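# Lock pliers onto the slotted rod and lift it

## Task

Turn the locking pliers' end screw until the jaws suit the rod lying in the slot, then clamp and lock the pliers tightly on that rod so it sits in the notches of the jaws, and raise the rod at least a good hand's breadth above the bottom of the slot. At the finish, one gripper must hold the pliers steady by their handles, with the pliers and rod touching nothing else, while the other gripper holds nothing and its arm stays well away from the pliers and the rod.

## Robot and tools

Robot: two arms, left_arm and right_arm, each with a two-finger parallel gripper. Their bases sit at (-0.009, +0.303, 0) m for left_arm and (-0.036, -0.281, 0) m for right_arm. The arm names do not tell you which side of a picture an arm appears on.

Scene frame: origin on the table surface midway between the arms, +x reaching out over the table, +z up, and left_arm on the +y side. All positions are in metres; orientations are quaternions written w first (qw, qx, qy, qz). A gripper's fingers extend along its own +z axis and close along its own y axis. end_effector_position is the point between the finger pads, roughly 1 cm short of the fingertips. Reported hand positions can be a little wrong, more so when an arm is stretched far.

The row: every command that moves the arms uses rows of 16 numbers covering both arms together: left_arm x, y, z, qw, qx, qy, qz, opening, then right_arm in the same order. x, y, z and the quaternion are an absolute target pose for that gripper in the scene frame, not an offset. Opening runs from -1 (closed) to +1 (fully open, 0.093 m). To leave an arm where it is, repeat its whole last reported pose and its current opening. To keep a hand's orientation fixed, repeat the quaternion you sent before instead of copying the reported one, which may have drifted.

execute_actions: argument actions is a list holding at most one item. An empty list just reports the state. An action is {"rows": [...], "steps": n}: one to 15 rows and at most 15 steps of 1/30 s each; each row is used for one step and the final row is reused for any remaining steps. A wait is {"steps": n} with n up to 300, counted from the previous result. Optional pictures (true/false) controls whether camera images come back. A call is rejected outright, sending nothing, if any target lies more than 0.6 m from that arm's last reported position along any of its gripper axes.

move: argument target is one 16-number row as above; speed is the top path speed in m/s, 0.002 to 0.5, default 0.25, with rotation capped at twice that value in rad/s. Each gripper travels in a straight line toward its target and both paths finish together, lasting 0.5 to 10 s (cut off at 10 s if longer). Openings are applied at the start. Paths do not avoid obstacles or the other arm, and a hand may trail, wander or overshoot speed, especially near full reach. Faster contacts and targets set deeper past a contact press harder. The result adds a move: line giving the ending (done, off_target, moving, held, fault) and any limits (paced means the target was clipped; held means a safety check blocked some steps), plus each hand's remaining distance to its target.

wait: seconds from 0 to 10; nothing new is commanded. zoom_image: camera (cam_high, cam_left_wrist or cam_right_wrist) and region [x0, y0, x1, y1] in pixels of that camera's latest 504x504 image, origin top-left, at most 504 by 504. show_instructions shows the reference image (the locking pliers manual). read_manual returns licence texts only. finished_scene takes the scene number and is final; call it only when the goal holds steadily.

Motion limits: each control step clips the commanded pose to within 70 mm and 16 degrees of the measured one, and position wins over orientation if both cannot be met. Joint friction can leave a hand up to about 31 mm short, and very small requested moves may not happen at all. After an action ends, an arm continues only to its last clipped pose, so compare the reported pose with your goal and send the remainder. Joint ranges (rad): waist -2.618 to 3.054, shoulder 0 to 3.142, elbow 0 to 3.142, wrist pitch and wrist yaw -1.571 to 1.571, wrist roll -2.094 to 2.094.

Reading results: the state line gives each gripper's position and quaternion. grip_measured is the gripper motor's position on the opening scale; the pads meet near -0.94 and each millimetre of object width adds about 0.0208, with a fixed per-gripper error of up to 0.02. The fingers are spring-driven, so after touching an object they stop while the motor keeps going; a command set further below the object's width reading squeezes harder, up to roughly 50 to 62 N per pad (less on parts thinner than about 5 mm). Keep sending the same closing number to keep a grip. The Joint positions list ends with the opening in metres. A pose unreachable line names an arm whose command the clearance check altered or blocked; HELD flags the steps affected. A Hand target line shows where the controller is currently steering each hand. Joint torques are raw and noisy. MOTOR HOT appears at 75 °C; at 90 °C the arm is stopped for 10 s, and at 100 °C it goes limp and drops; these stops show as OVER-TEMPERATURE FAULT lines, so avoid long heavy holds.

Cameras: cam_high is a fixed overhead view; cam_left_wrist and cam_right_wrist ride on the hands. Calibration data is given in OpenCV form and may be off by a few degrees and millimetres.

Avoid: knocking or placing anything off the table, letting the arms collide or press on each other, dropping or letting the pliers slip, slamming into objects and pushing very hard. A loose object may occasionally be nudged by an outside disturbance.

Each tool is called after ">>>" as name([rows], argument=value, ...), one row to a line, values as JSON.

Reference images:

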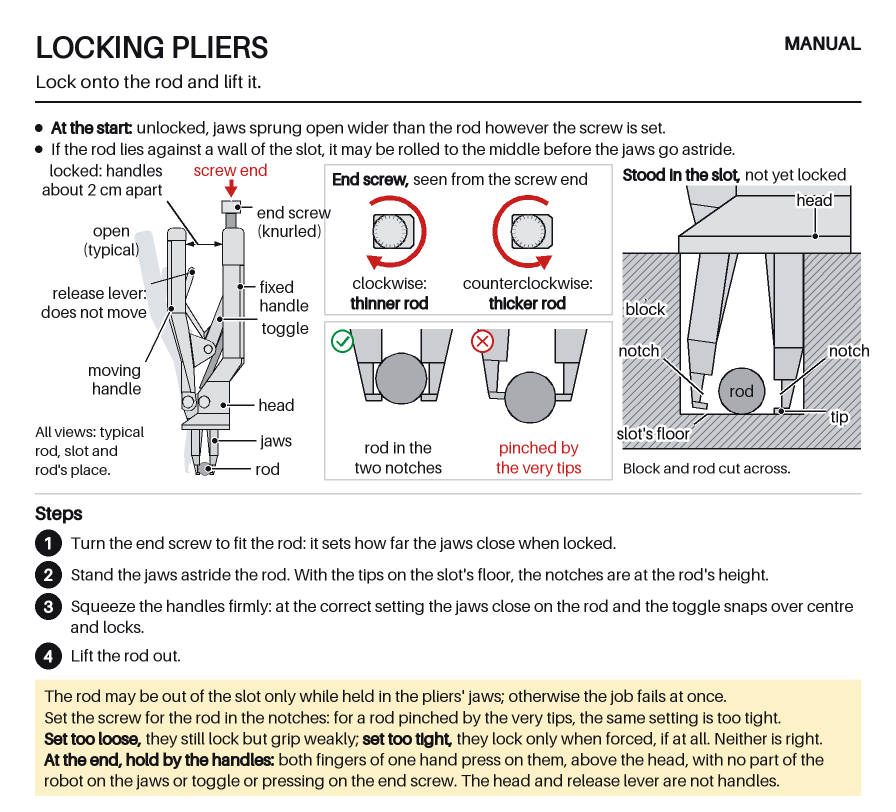

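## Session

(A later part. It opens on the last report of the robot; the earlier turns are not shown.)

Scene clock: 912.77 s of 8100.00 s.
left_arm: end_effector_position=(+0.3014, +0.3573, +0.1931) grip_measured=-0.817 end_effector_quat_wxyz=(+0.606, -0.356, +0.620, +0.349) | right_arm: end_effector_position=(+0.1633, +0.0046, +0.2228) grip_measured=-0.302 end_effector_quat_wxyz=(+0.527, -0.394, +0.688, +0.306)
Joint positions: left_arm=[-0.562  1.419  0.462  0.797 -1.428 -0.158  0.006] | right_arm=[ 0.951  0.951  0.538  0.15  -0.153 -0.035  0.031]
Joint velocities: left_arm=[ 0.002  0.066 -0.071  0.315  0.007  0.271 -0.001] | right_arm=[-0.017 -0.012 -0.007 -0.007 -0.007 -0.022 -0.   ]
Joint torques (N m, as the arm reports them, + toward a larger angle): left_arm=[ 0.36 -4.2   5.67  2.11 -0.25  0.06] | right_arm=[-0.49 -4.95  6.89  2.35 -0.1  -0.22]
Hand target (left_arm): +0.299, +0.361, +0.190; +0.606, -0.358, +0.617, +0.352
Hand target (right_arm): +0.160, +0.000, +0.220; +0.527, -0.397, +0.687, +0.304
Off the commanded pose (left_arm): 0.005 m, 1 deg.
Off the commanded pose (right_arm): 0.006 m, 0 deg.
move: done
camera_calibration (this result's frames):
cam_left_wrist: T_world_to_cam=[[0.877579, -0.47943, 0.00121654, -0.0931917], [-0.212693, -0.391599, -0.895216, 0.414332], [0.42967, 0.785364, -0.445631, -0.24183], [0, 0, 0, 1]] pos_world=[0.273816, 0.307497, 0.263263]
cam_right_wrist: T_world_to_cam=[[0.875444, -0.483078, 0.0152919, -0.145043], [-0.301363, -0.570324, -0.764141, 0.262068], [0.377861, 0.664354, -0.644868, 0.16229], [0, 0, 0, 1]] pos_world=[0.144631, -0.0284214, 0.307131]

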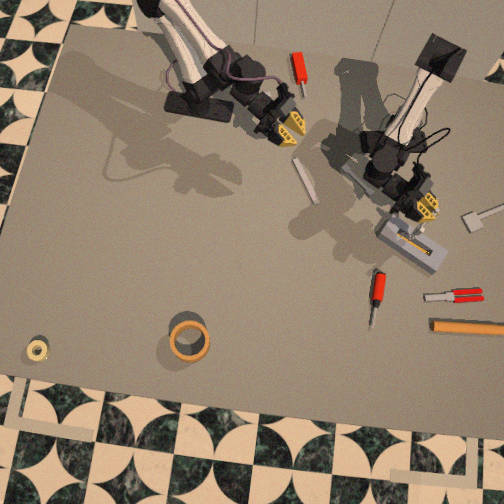

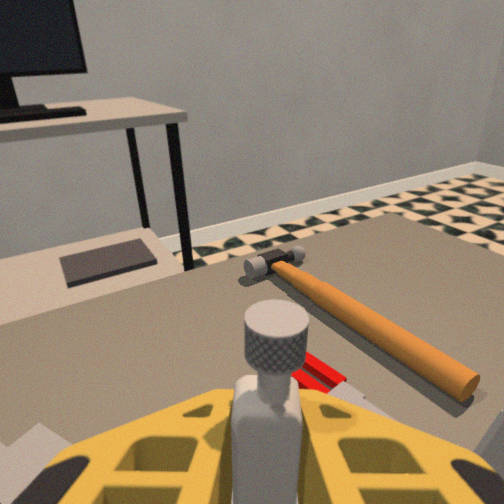

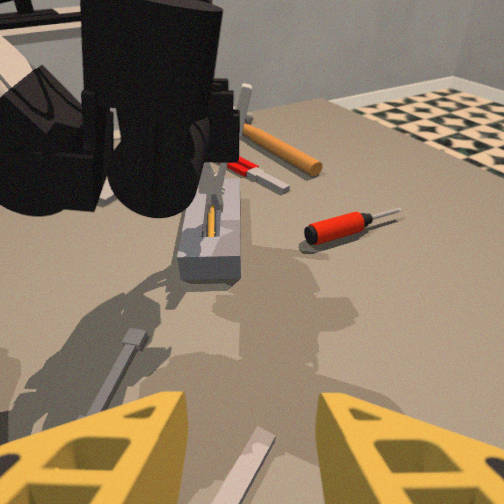

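>>> move(target=[0.291,0.366,0.188,0.612,-0.354,0.612,0.354,-0.85,0.16,0,0.22,0.527,-0.397,0.687,0.304,-0.3], speed=0.02)

>>> zoom_image(camera="cam_right_wrist", region=[150, 120, 300, 290])

Scene clock: 918.97 s of 8100.00 s.
left_arm: end_effector_position=(+0.2934, +0.3627, +0.1929) grip_measured=-0.817 end_effector_quat_wxyz=(+0.612, -0.356, +0.614, +0.350) | right_arm: end_effector_position=(+0.1633, +0.0046, +0.2228) grip_measured=-0.302 end_effector_quat_wxyz=(+0.527, -0.394, +0.688, +0.306)
Joint positions: left_arm=[-0.554  1.424  0.401  0.983 -1.422 -0.045  0.006] | right_arm=[ 0.951  0.951  0.538  0.15  -0.153 -0.035  0.031]
Joint velocities: left_arm=[ 0.002  0.012 -0.012  0.066  0.007  0.007  0.   ] | right_arm=[-0.002 -0.007 -0.007 -0.007  0.022  0.037  0.   ]
Joint torques (N m, as the arm reports them, + toward a larger angle): left_arm=[ 0.34 -3.94  5.48  2.14 -0.12  0.11] | right_arm=[-0.48 -4.87  6.88  2.34 -0.1  -0.21]
Hand target (left_arm): +0.291, +0.366, +0.188; +0.610, -0.355, +0.613, +0.354
Hand target (right_arm): +0.160, +0.000, +0.220; +0.527, -0.397, +0.687, +0.304
Off the commanded pose (left_arm): 0.006 m, 1 deg.
Off the commanded pose (right_arm): 0.006 m, 0 deg.
move: done
camera_calibration (this result's frames):
cam_left_wrist: T_world_to_cam=[[0.878019, -0.478542, 0.00888686, -0.0855094], [-0.199011, -0.381902, -0.902522, 0.408428], [0.435289, 0.790663, -0.430553, -0.249148], [0, 0, 0, 1]] pos_world=[0.264812, 0.312052, 0.262103]
cam_right_wrist: T_world_to_cam=[[0.875444, -0.483078, 0.0152919, -0.145043], [-0.301363, -0.570324, -0.764141, 0.262068], [0.377861, 0.664354, -0.644868, 0.16229], [0, 0, 0, 1]] pos_world=[0.144631, -0.0284214, 0.307131]

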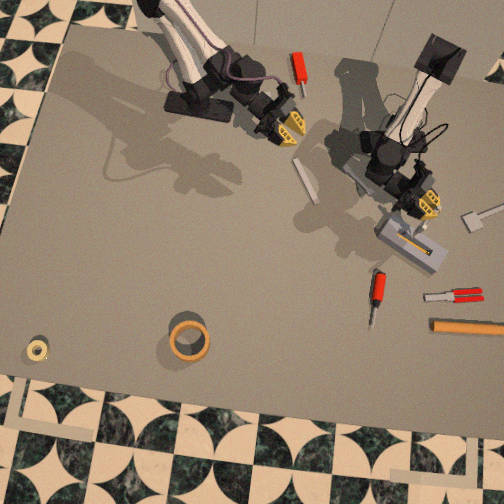

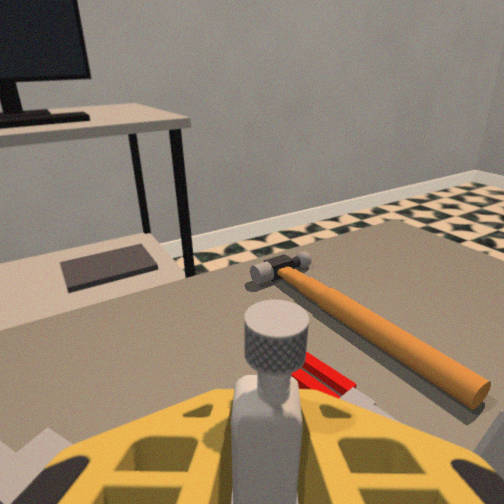

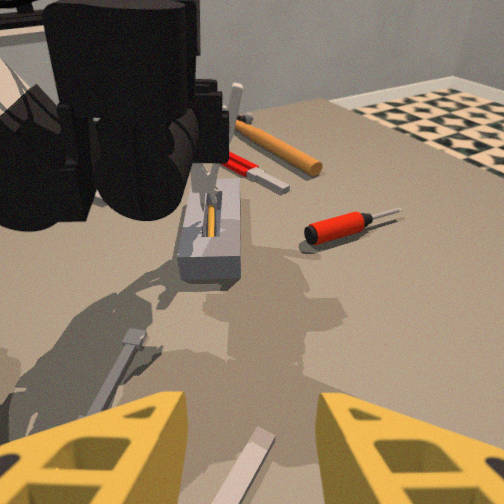

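Region (150, 120, 300, 290) of cam_right_wrist's 504x504 image, scaled by 2.965, with more detail than that image has; it fills the left 445 columns of this view, and the rest is white.

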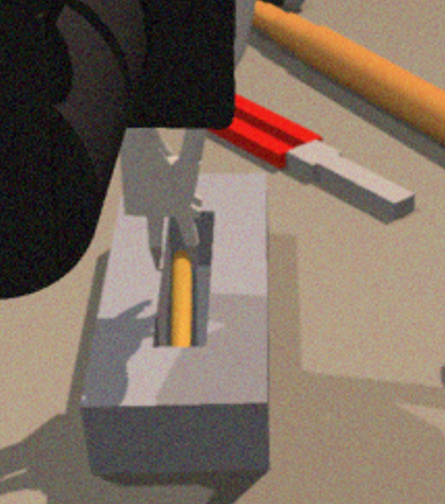

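>>> move(target=[0.297,0.362,0.184,0.612,-0.354,0.612,0.354,-0.85,0.16,0,0.22,0.527,-0.397,0.687,0.304,-0.3], speed=0.015)

>>> zoom_image(camera="cam_right_wrist", region=[150, 120, 300, 290])

Scene clock: 923.23 s of 8100.00 s.
left_arm: end_effector_position=(+0.2970, +0.3612, +0.1838) grip_measured=-0.817 end_effector_quat_wxyz=(+0.607, -0.349, +0.619, +0.357) | right_arm: end_effector_position=(+0.1633, +0.0046, +0.2228) grip_measured=-0.302 end_effector_quat_wxyz=(+0.527, -0.394, +0.688, +0.306)
Joint positions: left_arm=[-0.554  1.474  0.4    1.017 -1.422 -0.038  0.006] | right_arm=[ 0.951  0.951  0.538  0.15  -0.153 -0.035  0.031]
Joint velocities: left_arm=[ 0.002  0.007  0.002  0.125  0.007 -0.037  0.   ] | right_arm=[-0.012  0.002 -0.017  0.037 -0.081  0.022  0.   ]
Joint torques (N m, as the arm reports them, + toward a larger angle): left_arm=[-0.24 -4.4   6.93  2.09 -0.19  0.09] | right_arm=[-0.45 -4.83  6.85  2.34 -0.1  -0.22]
Hand target (left_arm): +0.297, +0.362, +0.184; +0.610, -0.355, +0.614, +0.353
Hand target (right_arm): +0.160, +0.000, +0.220; +0.527, -0.397, +0.687, +0.304
Off the commanded pose (left_arm): 0.001 m, 1 deg.
Off the commanded pose (right_arm): 0.006 m, 0 deg.
move: done
camera_calibration (this result's frames):
cam_left_wrist: T_world_to_cam=[[0.877911, -0.478551, -0.0161552, -0.084648], [-0.219718, -0.372641, -0.901589, 0.403064], [0.425436, 0.795065, -0.432292, -0.251828], [0, 0, 0, 1]] pos_world=[0.27001, 0.309909, 0.253167]
cam_right_wrist: T_world_to_cam=[[0.875486, -0.48299, 0.0156605, -0.145132], [-0.301063, -0.570495, -0.764132, 0.262018], [0.378002, 0.664271, -0.64487, 0.162268], [0, 0, 0, 1]] pos_world=[0.144608, -0.0284076, 0.307131]

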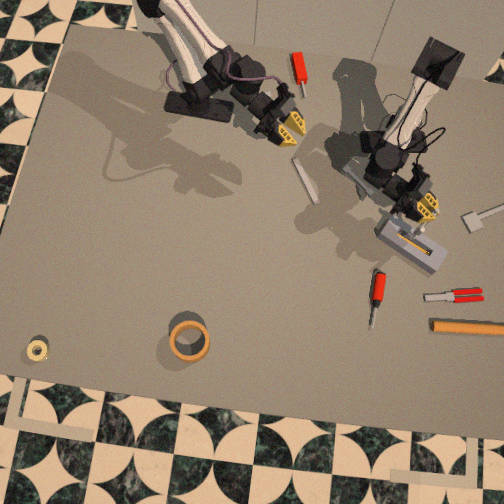

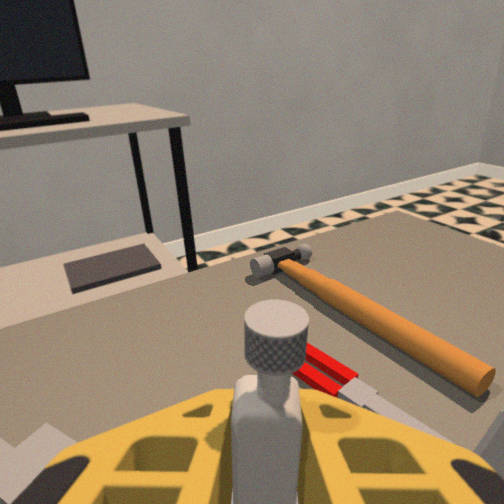

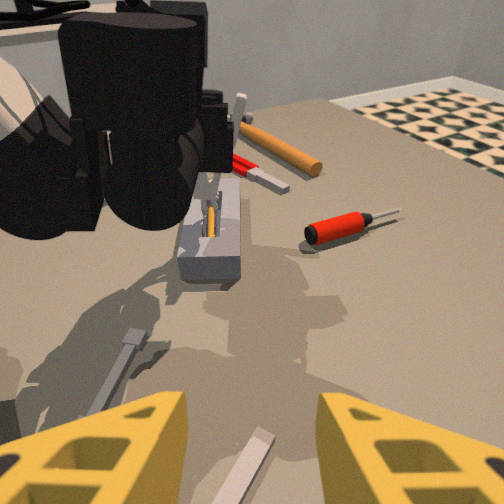

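Region (150, 120, 300, 290) of cam_right_wrist's 504x504 image, scaled by 2.965, with more detail than that image has; it fills the left 445 columns of this view, and the rest is white.

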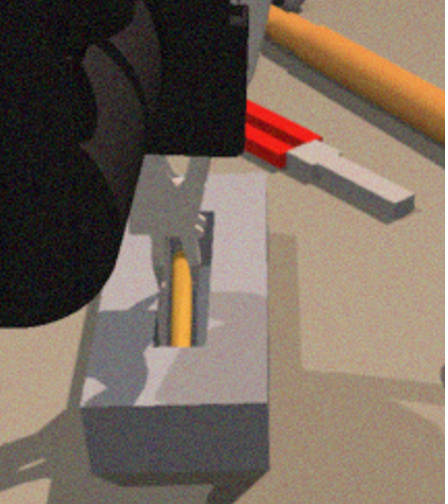

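>>> move(target=[0.301,0.358,0.185,0.612,-0.354,0.612,0.354,-0.85,0.16,0,0.22,0.527,-0.397,0.687,0.304,-0.3], speed=0.01)

>>> zoom_image(camera="cam_right_wrist", region=[170, 160, 260, 260])

Scene clock: 929.07 s of 8100.00 s.
left_arm: end_effector_position=(+0.2980, +0.3609, +0.1805) grip_measured=-0.817 end_effector_quat_wxyz=(+0.605, -0.347, +0.620, +0.360) | right_arm: end_effector_position=(+0.1633, +0.0046, +0.2228) grip_measured=-0.302 end_effector_quat_wxyz=(+0.527, -0.394, +0.688, +0.306)
Joint positions: left_arm=[-0.554  1.493  0.4    1.029 -1.424 -0.036  0.006] | right_arm=[ 0.951  0.951  0.538  0.15  -0.153 -0.035  0.031]
Joint velocities: left_arm=[ 0.012 -0.022 -0.007  0.022  0.037 -0.066  0.   ] | right_arm=[-0.002  0.012  0.022 -0.022  0.007  0.095 -0.001]
Joint torques (N m, as the arm reports them, + toward a larger angle): left_arm=[-0.71 -4.48  8.62  2.13 -0.28  0.1 ] | right_arm=[-0.49 -4.86  6.87  2.34 -0.11 -0.21]
Hand target (left_arm): +0.301, +0.358, +0.185; +0.611, -0.355, +0.613, +0.353
Hand target (right_arm): +0.160, +0.000, +0.220; +0.527, -0.397, +0.687, +0.304
Off the commanded pose (left_arm): 0.006 m, 2 deg.
Off the commanded pose (right_arm): 0.006 m, 0 deg.
move: done
camera_calibration (this result's frames):
cam_left_wrist: T_world_to_cam=[[0.878476, -0.477158, -0.0245092, -0.0849547], [-0.226049, -0.369881, -0.90116, 0.400963], [0.420931, 0.797188, -0.432792, -0.252748], [0, 0, 0, 1]] pos_world=[0.271657, 0.309259, 0.249863]
cam_right_wrist: T_world_to_cam=[[0.875486, -0.48299, 0.0156605, -0.145132], [-0.301063, -0.570495, -0.764132, 0.262018], [0.378002, 0.664271, -0.64487, 0.162268], [0, 0, 0, 1]] pos_world=[0.144608, -0.0284076, 0.307131]

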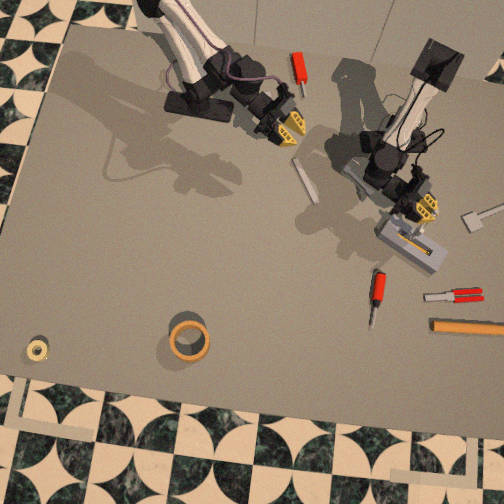

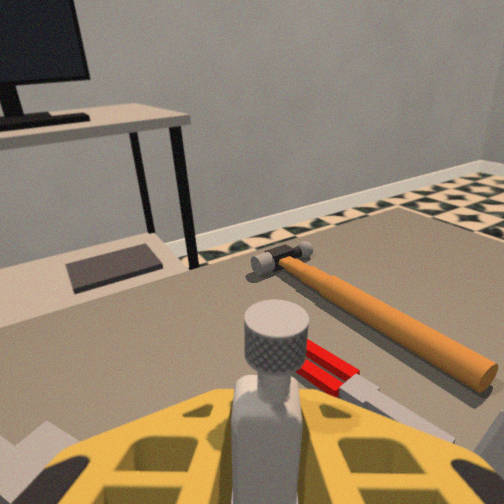

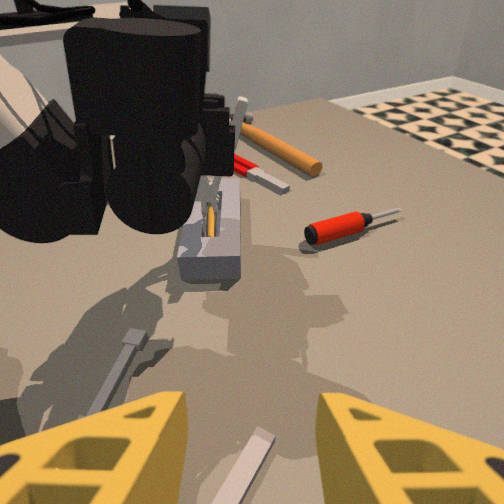

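Region (170, 160, 260, 260) of cam_right_wrist's 504x504 image, scaled by 5.040, with more detail than that image has; it fills the left 454 columns of this view, and the rest is white.

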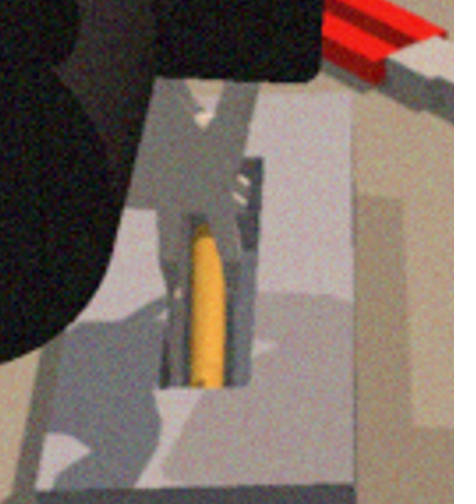

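>>> move(target=[0.297,0.362,0.165,0.612,-0.354,0.612,0.354,-0.85,0.16,0,0.22,0.527,-0.397,0.687,0.304,-0.3], speed=0.012)

>>> zoom_image(camera="cam_right_wrist", region=[170, 160, 260, 260])

Scene clock: 933.13 s of 8100.00 s.
left_arm: end_effector_position=(+0.3010, +0.3599, +0.1706) grip_measured=-0.817 end_effector_quat_wxyz=(+0.605, -0.351, +0.618, +0.359) | right_arm: end_effector_position=(+0.1633, +0.0046, +0.2228) grip_measured=-0.302 end_effector_quat_wxyz=(+0.527, -0.394, +0.688, +0.306)
Joint positions: left_arm=[-0.554  1.555  0.4    1.083 -1.431 -0.052  0.006] | right_arm=[ 0.951  0.951  0.538  0.15  -0.153 -0.035  0.031]
Joint velocities: left_arm=[ 0.002  0.007  0.002  0.007 -0.037 -0.007 -0.001] | right_arm=[-0.012 -0.007 -0.017  0.007  0.022 -0.095  0.001]
Joint torques (N m, as the arm reports them, + toward a larger angle): left_arm=[-0.21 -4.81  4.    2.25 -0.09 -0.13] | right_arm=[-0.43 -4.9   6.85  2.35 -0.1  -0.22]
Hand target (left_arm): +0.297, +0.362, +0.165; +0.609, -0.356, +0.615, +0.353
Hand target (right_arm): +0.160, +0.000, +0.220; +0.527, -0.397, +0.687, +0.304
Off the commanded pose (left_arm): 0.007 m, 1 deg.
Off the commanded pose (right_arm): 0.006 m, 0 deg.
move: done
camera_calibration (this result's frames):
cam_left_wrist: T_world_to_cam=[[0.881933, -0.471086, -0.0165064, -0.0928245], [-0.217472, -0.375569, -0.900919, 0.391773], [0.41821, 0.79814, -0.433674, -0.256849], [0, 0, 0, 1]] pos_world=[0.274482, 0.308411, 0.240034]
cam_right_wrist: T_world_to_cam=[[0.875486, -0.48299, 0.0156605, -0.145132], [-0.301063, -0.570495, -0.764132, 0.262018], [0.378002, 0.664271, -0.64487, 0.162268], [0, 0, 0, 1]] pos_world=[0.144608, -0.0284076, 0.307131]

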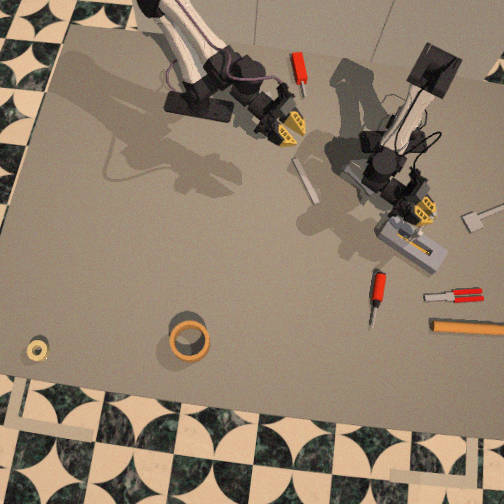

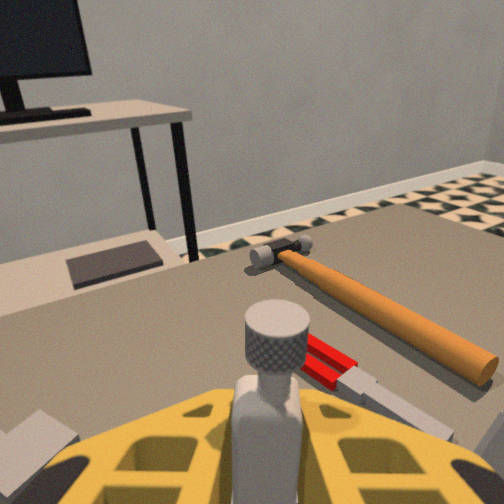

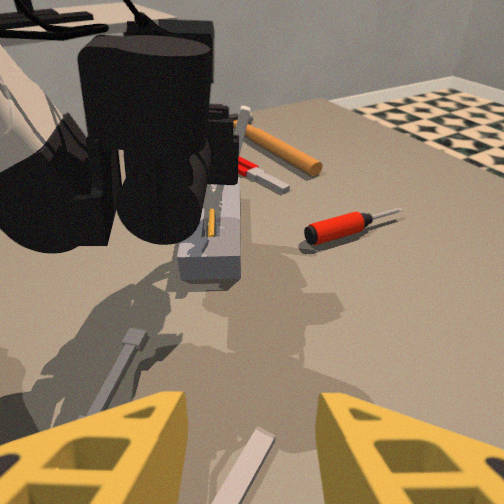

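Region (170, 160, 260, 260) of cam_right_wrist's 504x504 image, scaled by 5.040, with more detail than that image has; it fills the left 454 columns of this view, and the rest is white.

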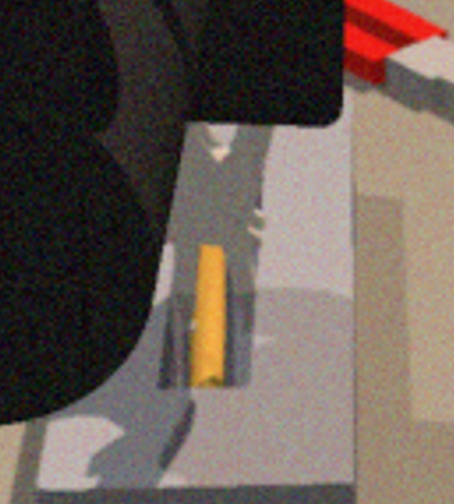

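>>> move(target=[0.292,0.365,0.152,0.612,-0.354,0.612,0.354,-0.85,0.16,0,0.22,0.527,-0.397,0.687,0.304,-0.3], speed=0.012)

>>> zoom_image(camera="cam_right_wrist", region=[170, 160, 260, 260])

Scene clock: 937.33 s of 8100.00 s.
left_arm: end_effector_position=(+0.2963, +0.3615, +0.1558) grip_measured=-0.817 end_effector_quat_wxyz=(+0.611, -0.355, +0.615, +0.350) | right_arm: end_effector_position=(+0.1633, +0.0046, +0.2228) grip_measured=-0.302 end_effector_quat_wxyz=(+0.527, -0.394, +0.688, +0.306)
Joint positions: left_arm=[-0.554  1.618  0.352  1.208 -1.422 -0.062  0.006] | right_arm=[ 0.951  0.951  0.538  0.15  -0.153 -0.035  0.031]
Joint velocities: left_arm=[ 0.017  0.027 -0.017  0.095  0.051  0.066 -0.001] | right_arm=[ 0.017  0.002 -0.012 -0.081 -0.051 -0.022 -0.001]
Joint torques (N m, as the arm reports them, + toward a larger angle): left_arm=[ 0.1  -4.79  3.79  2.1  -0.15  0.1 ] | right_arm=[-0.46 -4.86  6.83  2.34 -0.11 -0.23]
Hand target (left_arm): +0.292, +0.365, +0.152; +0.610, -0.356, +0.614, +0.353
Hand target (right_arm): +0.160, +0.000, +0.220; +0.527, -0.397, +0.687, +0.304
Off the commanded pose (left_arm): 0.007 m, 1 deg.
Off the commanded pose (right_arm): 0.006 m, 0 deg.
move: done
camera_calibration (this result's frames):
cam_left_wrist: T_world_to_cam=[[0.877919, -0.478762, 0.00673126, -0.0878526], [-0.201996, -0.383079, -0.901359, 0.376204], [0.434115, 0.78996, -0.43302, -0.264483], [0, 0, 0, 1]] pos_world=[0.267936, 0.310987, 0.22516]
cam_right_wrist: T_world_to_cam=[[0.875486, -0.48299, 0.0156605, -0.145132], [-0.301063, -0.570495, -0.764132, 0.262018], [0.378002, 0.664271, -0.64487, 0.162268], [0, 0, 0, 1]] pos_world=[0.144608, -0.0284076, 0.307131]

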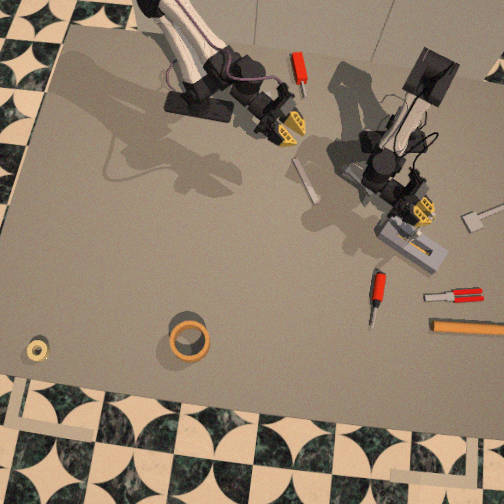

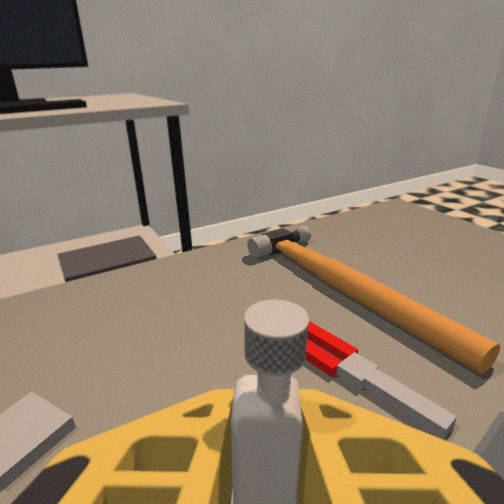

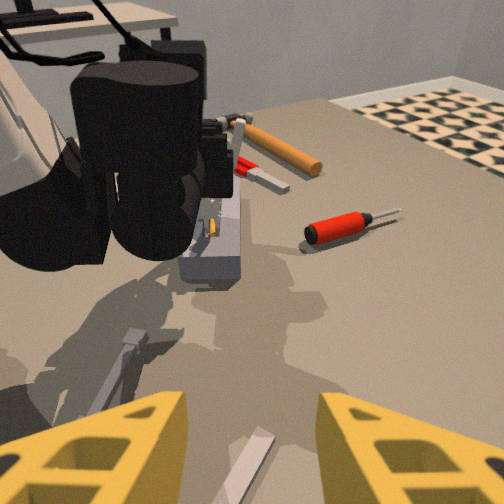

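Region (170, 160, 260, 260) of cam_right_wrist's 504x504 image, scaled by 5.040, with more detail than that image has; it fills the left 454 columns of this view, and the rest is white.

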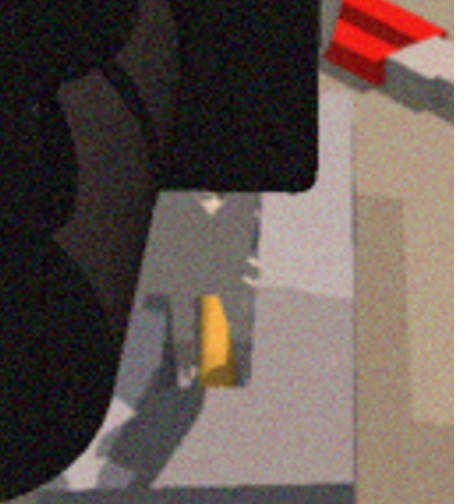

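>>> move(target=[0.293,0.364,0.146,0.612,-0.354,0.612,0.354,-0.85,0.16,0,0.22,0.527,-0.397,0.687,0.304,-0.3], speed=0.008)

Scene clock: 940.77 s of 8100.00 s.
left_arm: end_effector_position=(+0.2970, +0.3615, +0.1524) grip_measured=-0.817 end_effector_quat_wxyz=(+0.612, -0.359, +0.611, +0.351) | right_arm: end_effector_position=(+0.1633, +0.0046, +0.2228) grip_measured=-0.302 end_effector_quat_wxyz=(+0.527, -0.394, +0.688, +0.306)
Joint positions: left_arm=[-0.554  1.663  0.352  1.284 -1.43  -0.038  0.006] | right_arm=[ 0.951  0.951  0.538  0.15  -0.153 -0.035  0.031]
Joint velocities: left_arm=[-0.012  0.022 -0.007 -0.022  0.007  0.066 -0.001] | right_arm=[ 0.007 -0.017  0.002 -0.022 -0.037 -0.007 -0.   ]
Joint torques (N m, as the arm reports them, + toward a larger angle): left_arm=[ 0.03 -4.77  3.29  2.06 -0.08 -0.03] | right_arm=[-0.47 -4.87  6.85  2.35 -0.11 -0.22]
Hand target (left_arm): +0.293, +0.364, +0.146; +0.610, -0.355, +0.614, +0.353
Hand target (right_arm): +0.160, +0.000, +0.220; +0.527, -0.397, +0.687, +0.304
Off the commanded pose (left_arm): 0.008 m, 1 deg.
Off the commanded pose (right_arm): 0.006 m, 0 deg.
move: done
camera_calibration (this result's frames):
cam_left_wrist: T_world_to_cam=[[0.881559, -0.471851, 0.0144948, -0.0931921], [-0.190826, -0.384269, -0.903284, 0.370655], [0.431786, 0.793533, -0.428797, -0.267445], [0, 0, 0, 1]] pos_world=[0.268364, 0.310685, 0.221478]
cam_right_wrist: T_world_to_cam=[[0.875486, -0.48299, 0.0156605, -0.145132], [-0.301063, -0.570495, -0.764132, 0.262018], [0.378002, 0.664271, -0.64487, 0.162268], [0, 0, 0, 1]] pos_world=[0.144608, -0.0284076, 0.307131]

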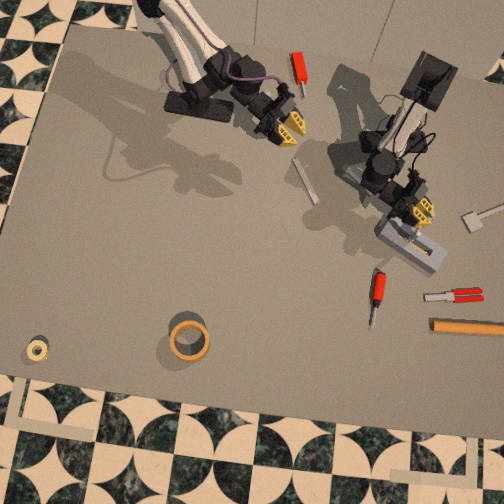

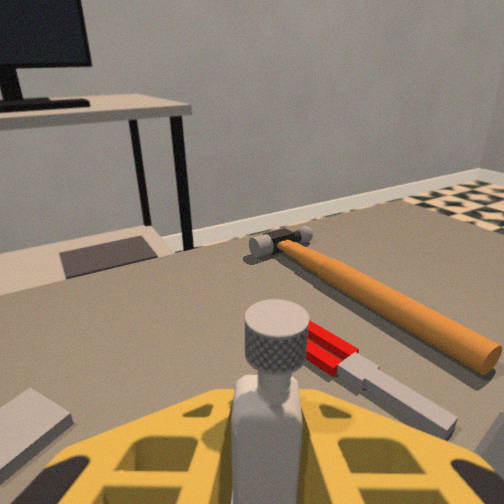

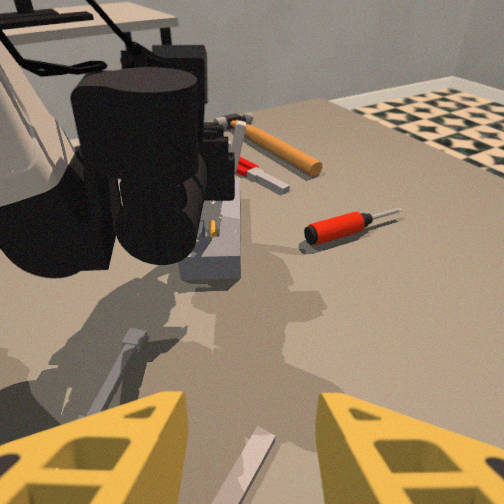

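>>> execute_actions([
  {"rows":[[0.296,0.362,0.150,0.612,-0.354,0.612,0.354,-0.78,0.16,0,0.22,0.527,-0.397,0.687,0.304,-0.3],[0.296,0.362,0.150,0.612,-0.354,0.612,0.354,-0.74,0.16,0,0.22,0.527,-0.397,0.687,0.304,-0.3],[0.296,0.362,0.150,0.612,-0.354,0.612,0.354,-0.70,0.16,0,0.22,0.527,-0.397,0.687,0.304,-0.3],[0.296,0.362,0.150,0.612,-0.354,0.612,0.354,-0.67,0.16,0,0.22,0.527,-0.397,0.687,0.304,-0.3],[0.296,0.362,0.150,0.612,-0.354,0.612,0.354,-0.64,0.16,0,0.22,0.527,-0.397,0.687,0.304,-0.3],[0.296,0.362,0.150,0.612,-0.354,0.612,0.354,-0.61,0.16,0,0.22,0.527,-0.397,0.687,0.304,-0.3],[0.296,0.362,0.150,0.612,-0.354,0.612,0.354,-0.58,0.16,0,0.22,0.527,-0.397,0.687,0.304,-0.3],[0.296,0.362,0.150,0.612,-0.354,0.612,0.354,-0.55,0.16,0,0.22,0.527,-0.397,0.687,0.304,-0.3]],"steps":15},
])

Scene clock: 946.17 s of 8100.00 s.
left_arm: end_effector_position=(+0.2971, +0.3614, +0.1551) grip_measured=-0.551 end_effector_quat_wxyz=(+0.616, -0.362, +0.607, +0.348) | right_arm: end_effector_position=(+0.1633, +0.0046, +0.2228) grip_measured=-0.302 end_effector_quat_wxyz=(+0.527, -0.394, +0.688, +0.306)
Joint positions: left_arm=[-0.554  1.665  0.352  1.317 -1.43  -0.02   0.019] | right_arm=[ 0.951  0.951  0.538  0.15  -0.153 -0.035  0.031]
Joint velocities: left_arm=[-0.007  0.012  0.002  0.037 -0.037 -0.022 -0.   ] | right_arm=[ 0.002 -0.012 -0.002  0.066 -0.051 -0.037 -0.001]
Joint torques (N m, as the arm reports them, + toward a larger angle): left_arm=[-0.22 -4.58  4.48  1.92 -0.06  0.12] | right_arm=[-0.43 -4.88  6.86  2.35 -0.11 -0.22]
Hand target (left_arm): +0.296, +0.362, +0.150; +0.612, -0.354, +0.612, +0.354
Hand target (right_arm): +0.160, +0.000, +0.220; +0.527, -0.397, +0.687, +0.304
Off the commanded pose (left_arm): 0.005 m, 1 deg.
Off the commanded pose (right_arm): 0.006 m, 0 deg.
Steps of this call (steps 1 to 147: nothing new was sent; steps 148 to 162: all 15 steps of this action). Readings (end_effector_position):
148: left_arm (+0.2970, +0.3615, +0.1524) | right_arm (+0.1633, +0.0046, +0.2228)
149: left_arm (+0.2970, +0.3614, +0.1524) | right_arm (+0.1633, +0.0046, +0.2228)
151: left_arm (+0.2970, +0.3614, +0.1526) | right_arm (+0.1633, +0.0046, +0.2228)
155: left_arm (+0.2971, +0.3614, +0.1536) | right_arm (+0.1633, +0.0046, +0.2228)
162: the state above
camera_calibration (this result's frames):
cam_left_wrist: T_world_to_cam=[[0.881289, -0.471834, 0.0265069, -0.0951337], [-0.179549, -0.38619, -0.904776, 0.37071], [0.437141, 0.79261, -0.425062, -0.268119], [0, 0, 0, 1]] pos_world=[0.267607, 0.310791, 0.223964]
cam_right_wrist: T_world_to_cam=[[0.875486, -0.48299, 0.0156605, -0.145132], [-0.301063, -0.570495, -0.764132, 0.262018], [0.378002, 0.664271, -0.64487, 0.162268], [0, 0, 0, 1]] pos_world=[0.144608, -0.0284076, 0.307131]

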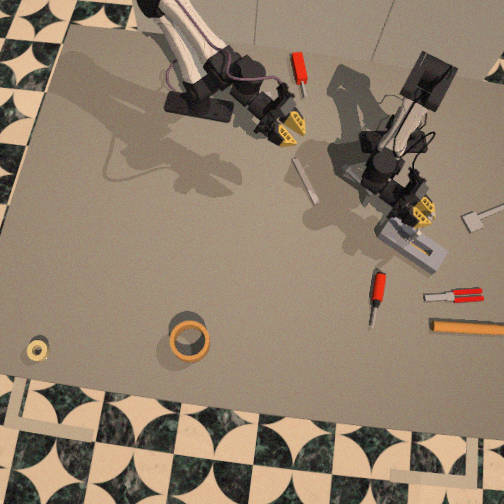

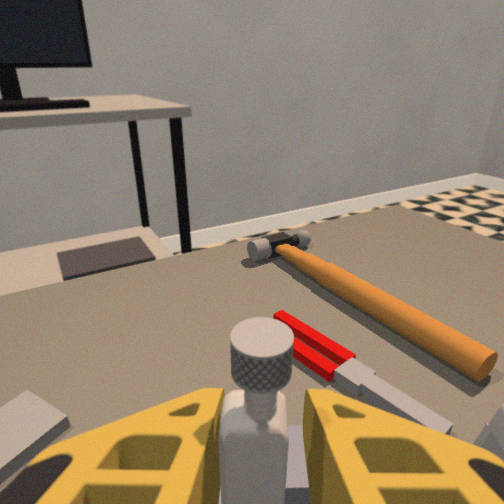

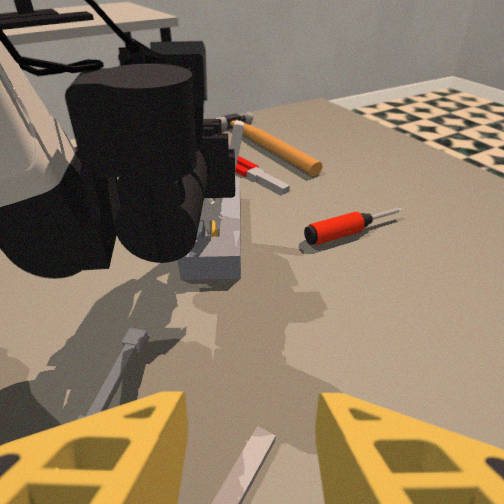

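>>> execute_actions([
  {"rows":[[0.295,0.363,0.150,0.612,-0.354,0.612,0.354,-0.5,0.16,0,0.22,0.527,-0.397,0.687,0.304,-0.3],[0.295,0.363,0.150,0.612,-0.354,0.612,0.354,-0.46,0.16,0,0.22,0.527,-0.397,0.687,0.304,-0.3],[0.295,0.363,0.150,0.612,-0.354,0.612,0.354,-0.42,0.16,0,0.22,0.527,-0.397,0.687,0.304,-0.3],[0.295,0.363,0.150,0.612,-0.354,0.612,0.354,-0.38,0.16,0,0.22,0.527,-0.397,0.687,0.304,-0.3],[0.295,0.363,0.150,0.612,-0.354,0.612,0.354,-0.34,0.16,0,0.22,0.527,-0.397,0.687,0.304,-0.3]],"steps":15},
])

Scene clock: 950.17 s of 8100.00 s.
left_arm: end_effector_position=(+0.2972, +0.3614, +0.1562) grip_measured=-0.342 end_effector_quat_wxyz=(+0.618, -0.364, +0.606, +0.346) | right_arm: end_effector_position=(+0.1633, +0.0046, +0.2228) grip_measured=-0.302 end_effector_quat_wxyz=(+0.527, -0.394, +0.688, +0.306)
Joint positions: left_arm=[-0.554  1.665  0.352  1.329 -1.429 -0.015  0.029] | right_arm=[ 0.951  0.951  0.538  0.15  -0.153 -0.035  0.031]
Joint velocities: left_arm=[ 0.002  0.002 -0.002  0.022 -0.051 -0.022 -0.   ] | right_arm=[ 0.007  0.002 -0.007 -0.007 -0.007 -0.037  0.001]
Joint torques (N m, as the arm reports them, + toward a larger angle): left_arm=[ 0.09 -4.9   4.18  1.89 -0.02  0.11] | right_arm=[-0.43 -4.86  6.9   2.35 -0.1  -0.21]
Hand target (left_arm): +0.295, +0.363, +0.150; +0.612, -0.354, +0.612, +0.354
Hand target (right_arm): +0.160, +0.000, +0.220; +0.527, -0.397, +0.687, +0.304
Off the commanded pose (left_arm): 0.007 m, 2 deg.
Off the commanded pose (right_arm): 0.006 m, 0 deg.
Steps of this call (steps 1 to 105: nothing new was sent; steps 106 to 120: all 15 steps of this action). Readings (end_effector_position):
106: left_arm (+0.2971, +0.3614, +0.1557) | right_arm (+0.1633, +0.0046, +0.2228)
107: left_arm (+0.2971, +0.3614, +0.1558) | right_arm (+0.1633, +0.0046, +0.2228)
109: left_arm (+0.2971, +0.3614, +0.1559) | right_arm (+0.1633, +0.0046, +0.2228)
113: left_arm (+0.2972, +0.3614, +0.1561) | right_arm (+0.1633, +0.0046, +0.2228)
120: the state above
camera_calibration (this result's frames):
cam_left_wrist: T_world_to_cam=[[0.880744, -0.472448, 0.0329156, -0.0958983], [-0.174109, -0.387644, -0.905217, 0.370696], [0.440427, 0.791534, -0.423672, -0.268445], [0, 0, 0, 1]] pos_world=[0.267234, 0.310874, 0.224984]
cam_right_wrist: T_world_to_cam=[[0.875486, -0.48299, 0.0156605, -0.145132], [-0.301063, -0.570495, -0.764132, 0.262018], [0.378002, 0.664271, -0.64487, 0.162268], [0, 0, 0, 1]] pos_world=[0.144608, -0.0284076, 0.307131]

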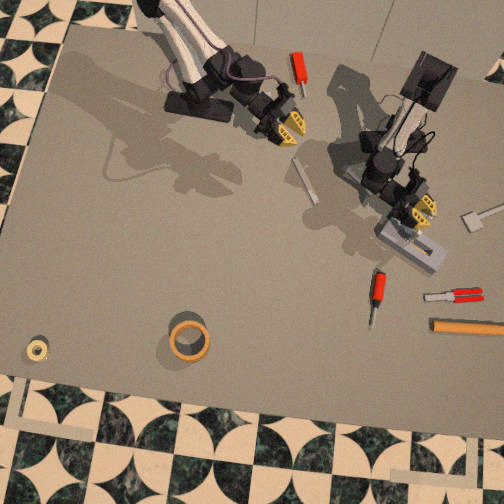

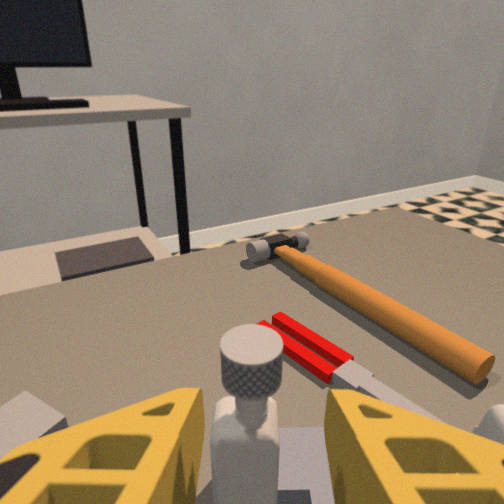

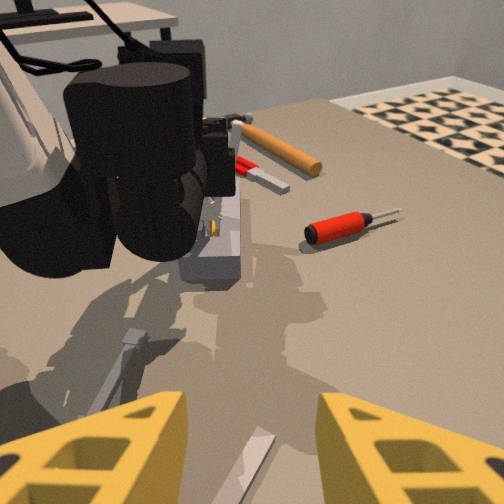

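>>> move(target=[0.273,0.327,0.156,0.612,-0.354,0.612,0.354,-0.34,0.16,0,0.22,0.527,-0.397,0.687,0.304,-0.3], speed=0.03)

Scene clock: 956.13 s of 8100.00 s.
left_arm: end_effector_position=(+0.2801, +0.3256, +0.1575) grip_measured=-0.342 end_effector_quat_wxyz=(+0.622, -0.352, +0.613, +0.337) | right_arm: end_effector_position=(+0.1633, +0.0046, +0.2228) grip_measured=-0.302 end_effector_quat_wxyz=(+0.527, -0.394, +0.688, +0.306)
Joint positions: left_arm=[-0.72   1.642  0.334  1.329 -1.563 -0.003  0.029] | right_arm=[ 0.951  0.951  0.538  0.15  -0.153 -0.035  0.031]
Joint velocities: left_arm=[-0.002 -0.012 -0.022 -0.037 -0.081 -0.037 -0.001] | right_arm=[-0.012  0.012  0.002  0.081 -0.007 -0.037  0.   ]
Joint torques (N m, as the arm reports them, + toward a larger angle): left_arm=[-0.9  -7.18  3.    1.63 -0.15  0.12] | right_arm=[-0.48 -4.88  6.85  2.36 -0.11 -0.22]
Hand target (left_arm): +0.274, +0.327, +0.155; +0.618, -0.344, +0.618, +0.344
Hand target (right_arm): +0.160, +0.000, +0.220; +0.527, -0.397, +0.687, +0.304
Off the commanded pose (left_arm): 0.007 m, 2 deg.
Off the commanded pose (right_arm): 0.006 m, 0 deg.
joint sent to its limit (left arm) — the command would take joint 5 (wrist yaw) past its lower limit, so that joint was sent only as far as its limit.
move: done
camera_calibration (this result's frames):
cam_left_wrist: T_world_to_cam=[[0.865135, -0.500796, 0.0272981, -0.0833208], [-0.191835, -0.380707, -0.904578, 0.357564], [0.463402, 0.777345, -0.425434, -0.233608], [0, 0, 0, 1]] pos_world=[0.248931, 0.275994, 0.226334]
cam_right_wrist: T_world_to_cam=[[0.875486, -0.48299, 0.0156605, -0.145132], [-0.301063, -0.570495, -0.764132, 0.262018], [0.378002, 0.664271, -0.64487, 0.162268], [0, 0, 0, 1]] pos_world=[0.144608, -0.0284076, 0.307131]

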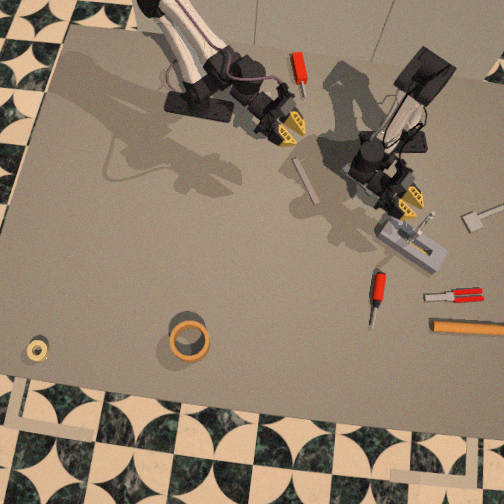

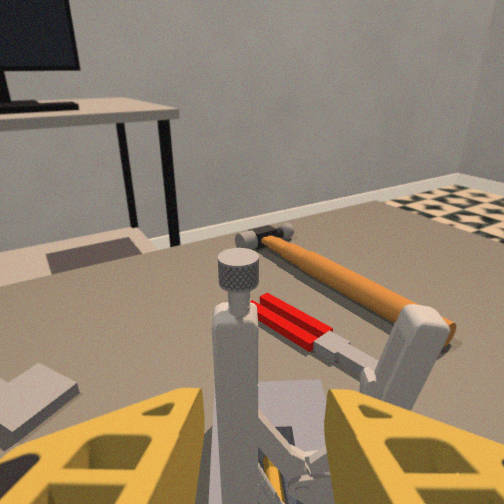

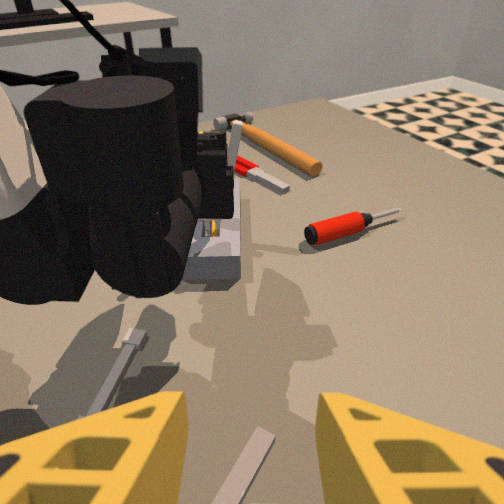

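>>> move(target=[0.298,0.318,0.150,0.612,-0.354,0.612,0.354,1.0,0.16,0,0.22,0.527,-0.397,0.687,0.304,-0.3], speed=0.03)

Scene clock: 961.70 s of 8100.00 s.
left_arm: end_effector_position=(+0.2936, +0.3186, +0.1498) grip_measured=+1.000 end_effector_quat_wxyz=(+0.616, -0.346, +0.617, +0.348) | right_arm: end_effector_position=(+0.1633, +0.0046, +0.2228) grip_measured=-0.302 end_effector_quat_wxyz=(+0.527, -0.394, +0.688, +0.306)
Joint positions: left_arm=[-0.716  1.726  0.392  1.329 -1.565 -0.003  0.093] | right_arm=[ 0.951  0.951  0.538  0.15  -0.153 -0.035  0.031]
Joint velocities: left_arm=[ 0.002 -0.002  0.017 -0.051 -0.037 -0.022  0.   ] | right_arm=[ 0.007  0.017  0.002  0.022  0.051 -0.037 -0.002]
Joint torques (N m, as the arm reports them, + toward a larger angle): left_arm=[ 0.53 -5.04  7.79  1.6  -0.18  0.03] | right_arm=[-0.46 -4.86  6.84  2.34 -0.11 -0.21]
Hand target (left_arm): +0.298, +0.318, +0.150; +0.614, -0.351, +0.614, +0.351
Hand target (right_arm): +0.160, +0.000, +0.220; +0.527, -0.397, +0.687, +0.304
Off the commanded pose (left_arm): 0.004 m, 1 deg.
Off the commanded pose (right_arm): 0.006 m, 0 deg.
joint sent to its limit (left arm) — the command would take joint 5 (wrist yaw) past its lower limit, so that joint was sent only as far as its limit.
move: done
camera_calibration (this result's frames):
cam_left_wrist: T_world_to_cam=[[0.868684, -0.495366, -0.000159384, -0.0969681], [-0.210707, -0.369209, -0.905145, 0.352505], [0.448319, 0.786319, -0.425103, -0.236239], [0, 0, 0, 1]] pos_world=[0.264421, 0.267873, 0.218627]
cam_right_wrist: T_world_to_cam=[[0.875486, -0.48299, 0.0156605, -0.145132], [-0.301063, -0.570495, -0.764132, 0.262018], [0.378002, 0.664271, -0.64487, 0.162268], [0, 0, 0, 1]] pos_world=[0.144608, -0.0284076, 0.307131]

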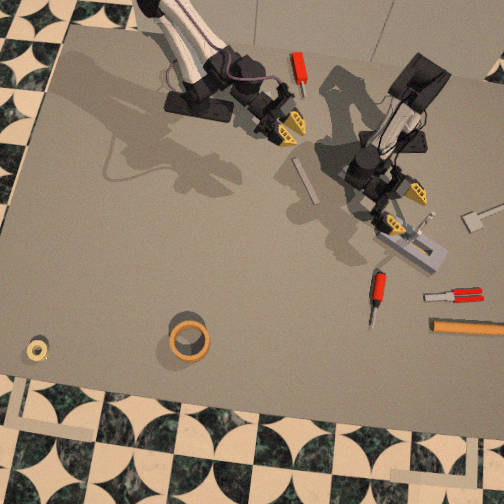

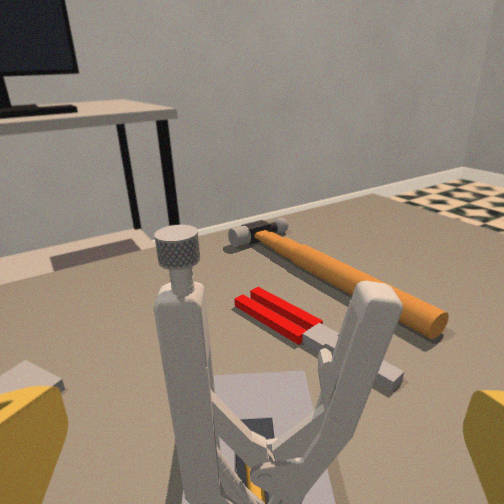

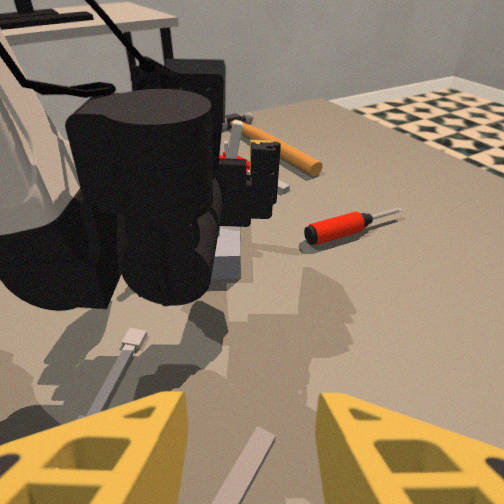

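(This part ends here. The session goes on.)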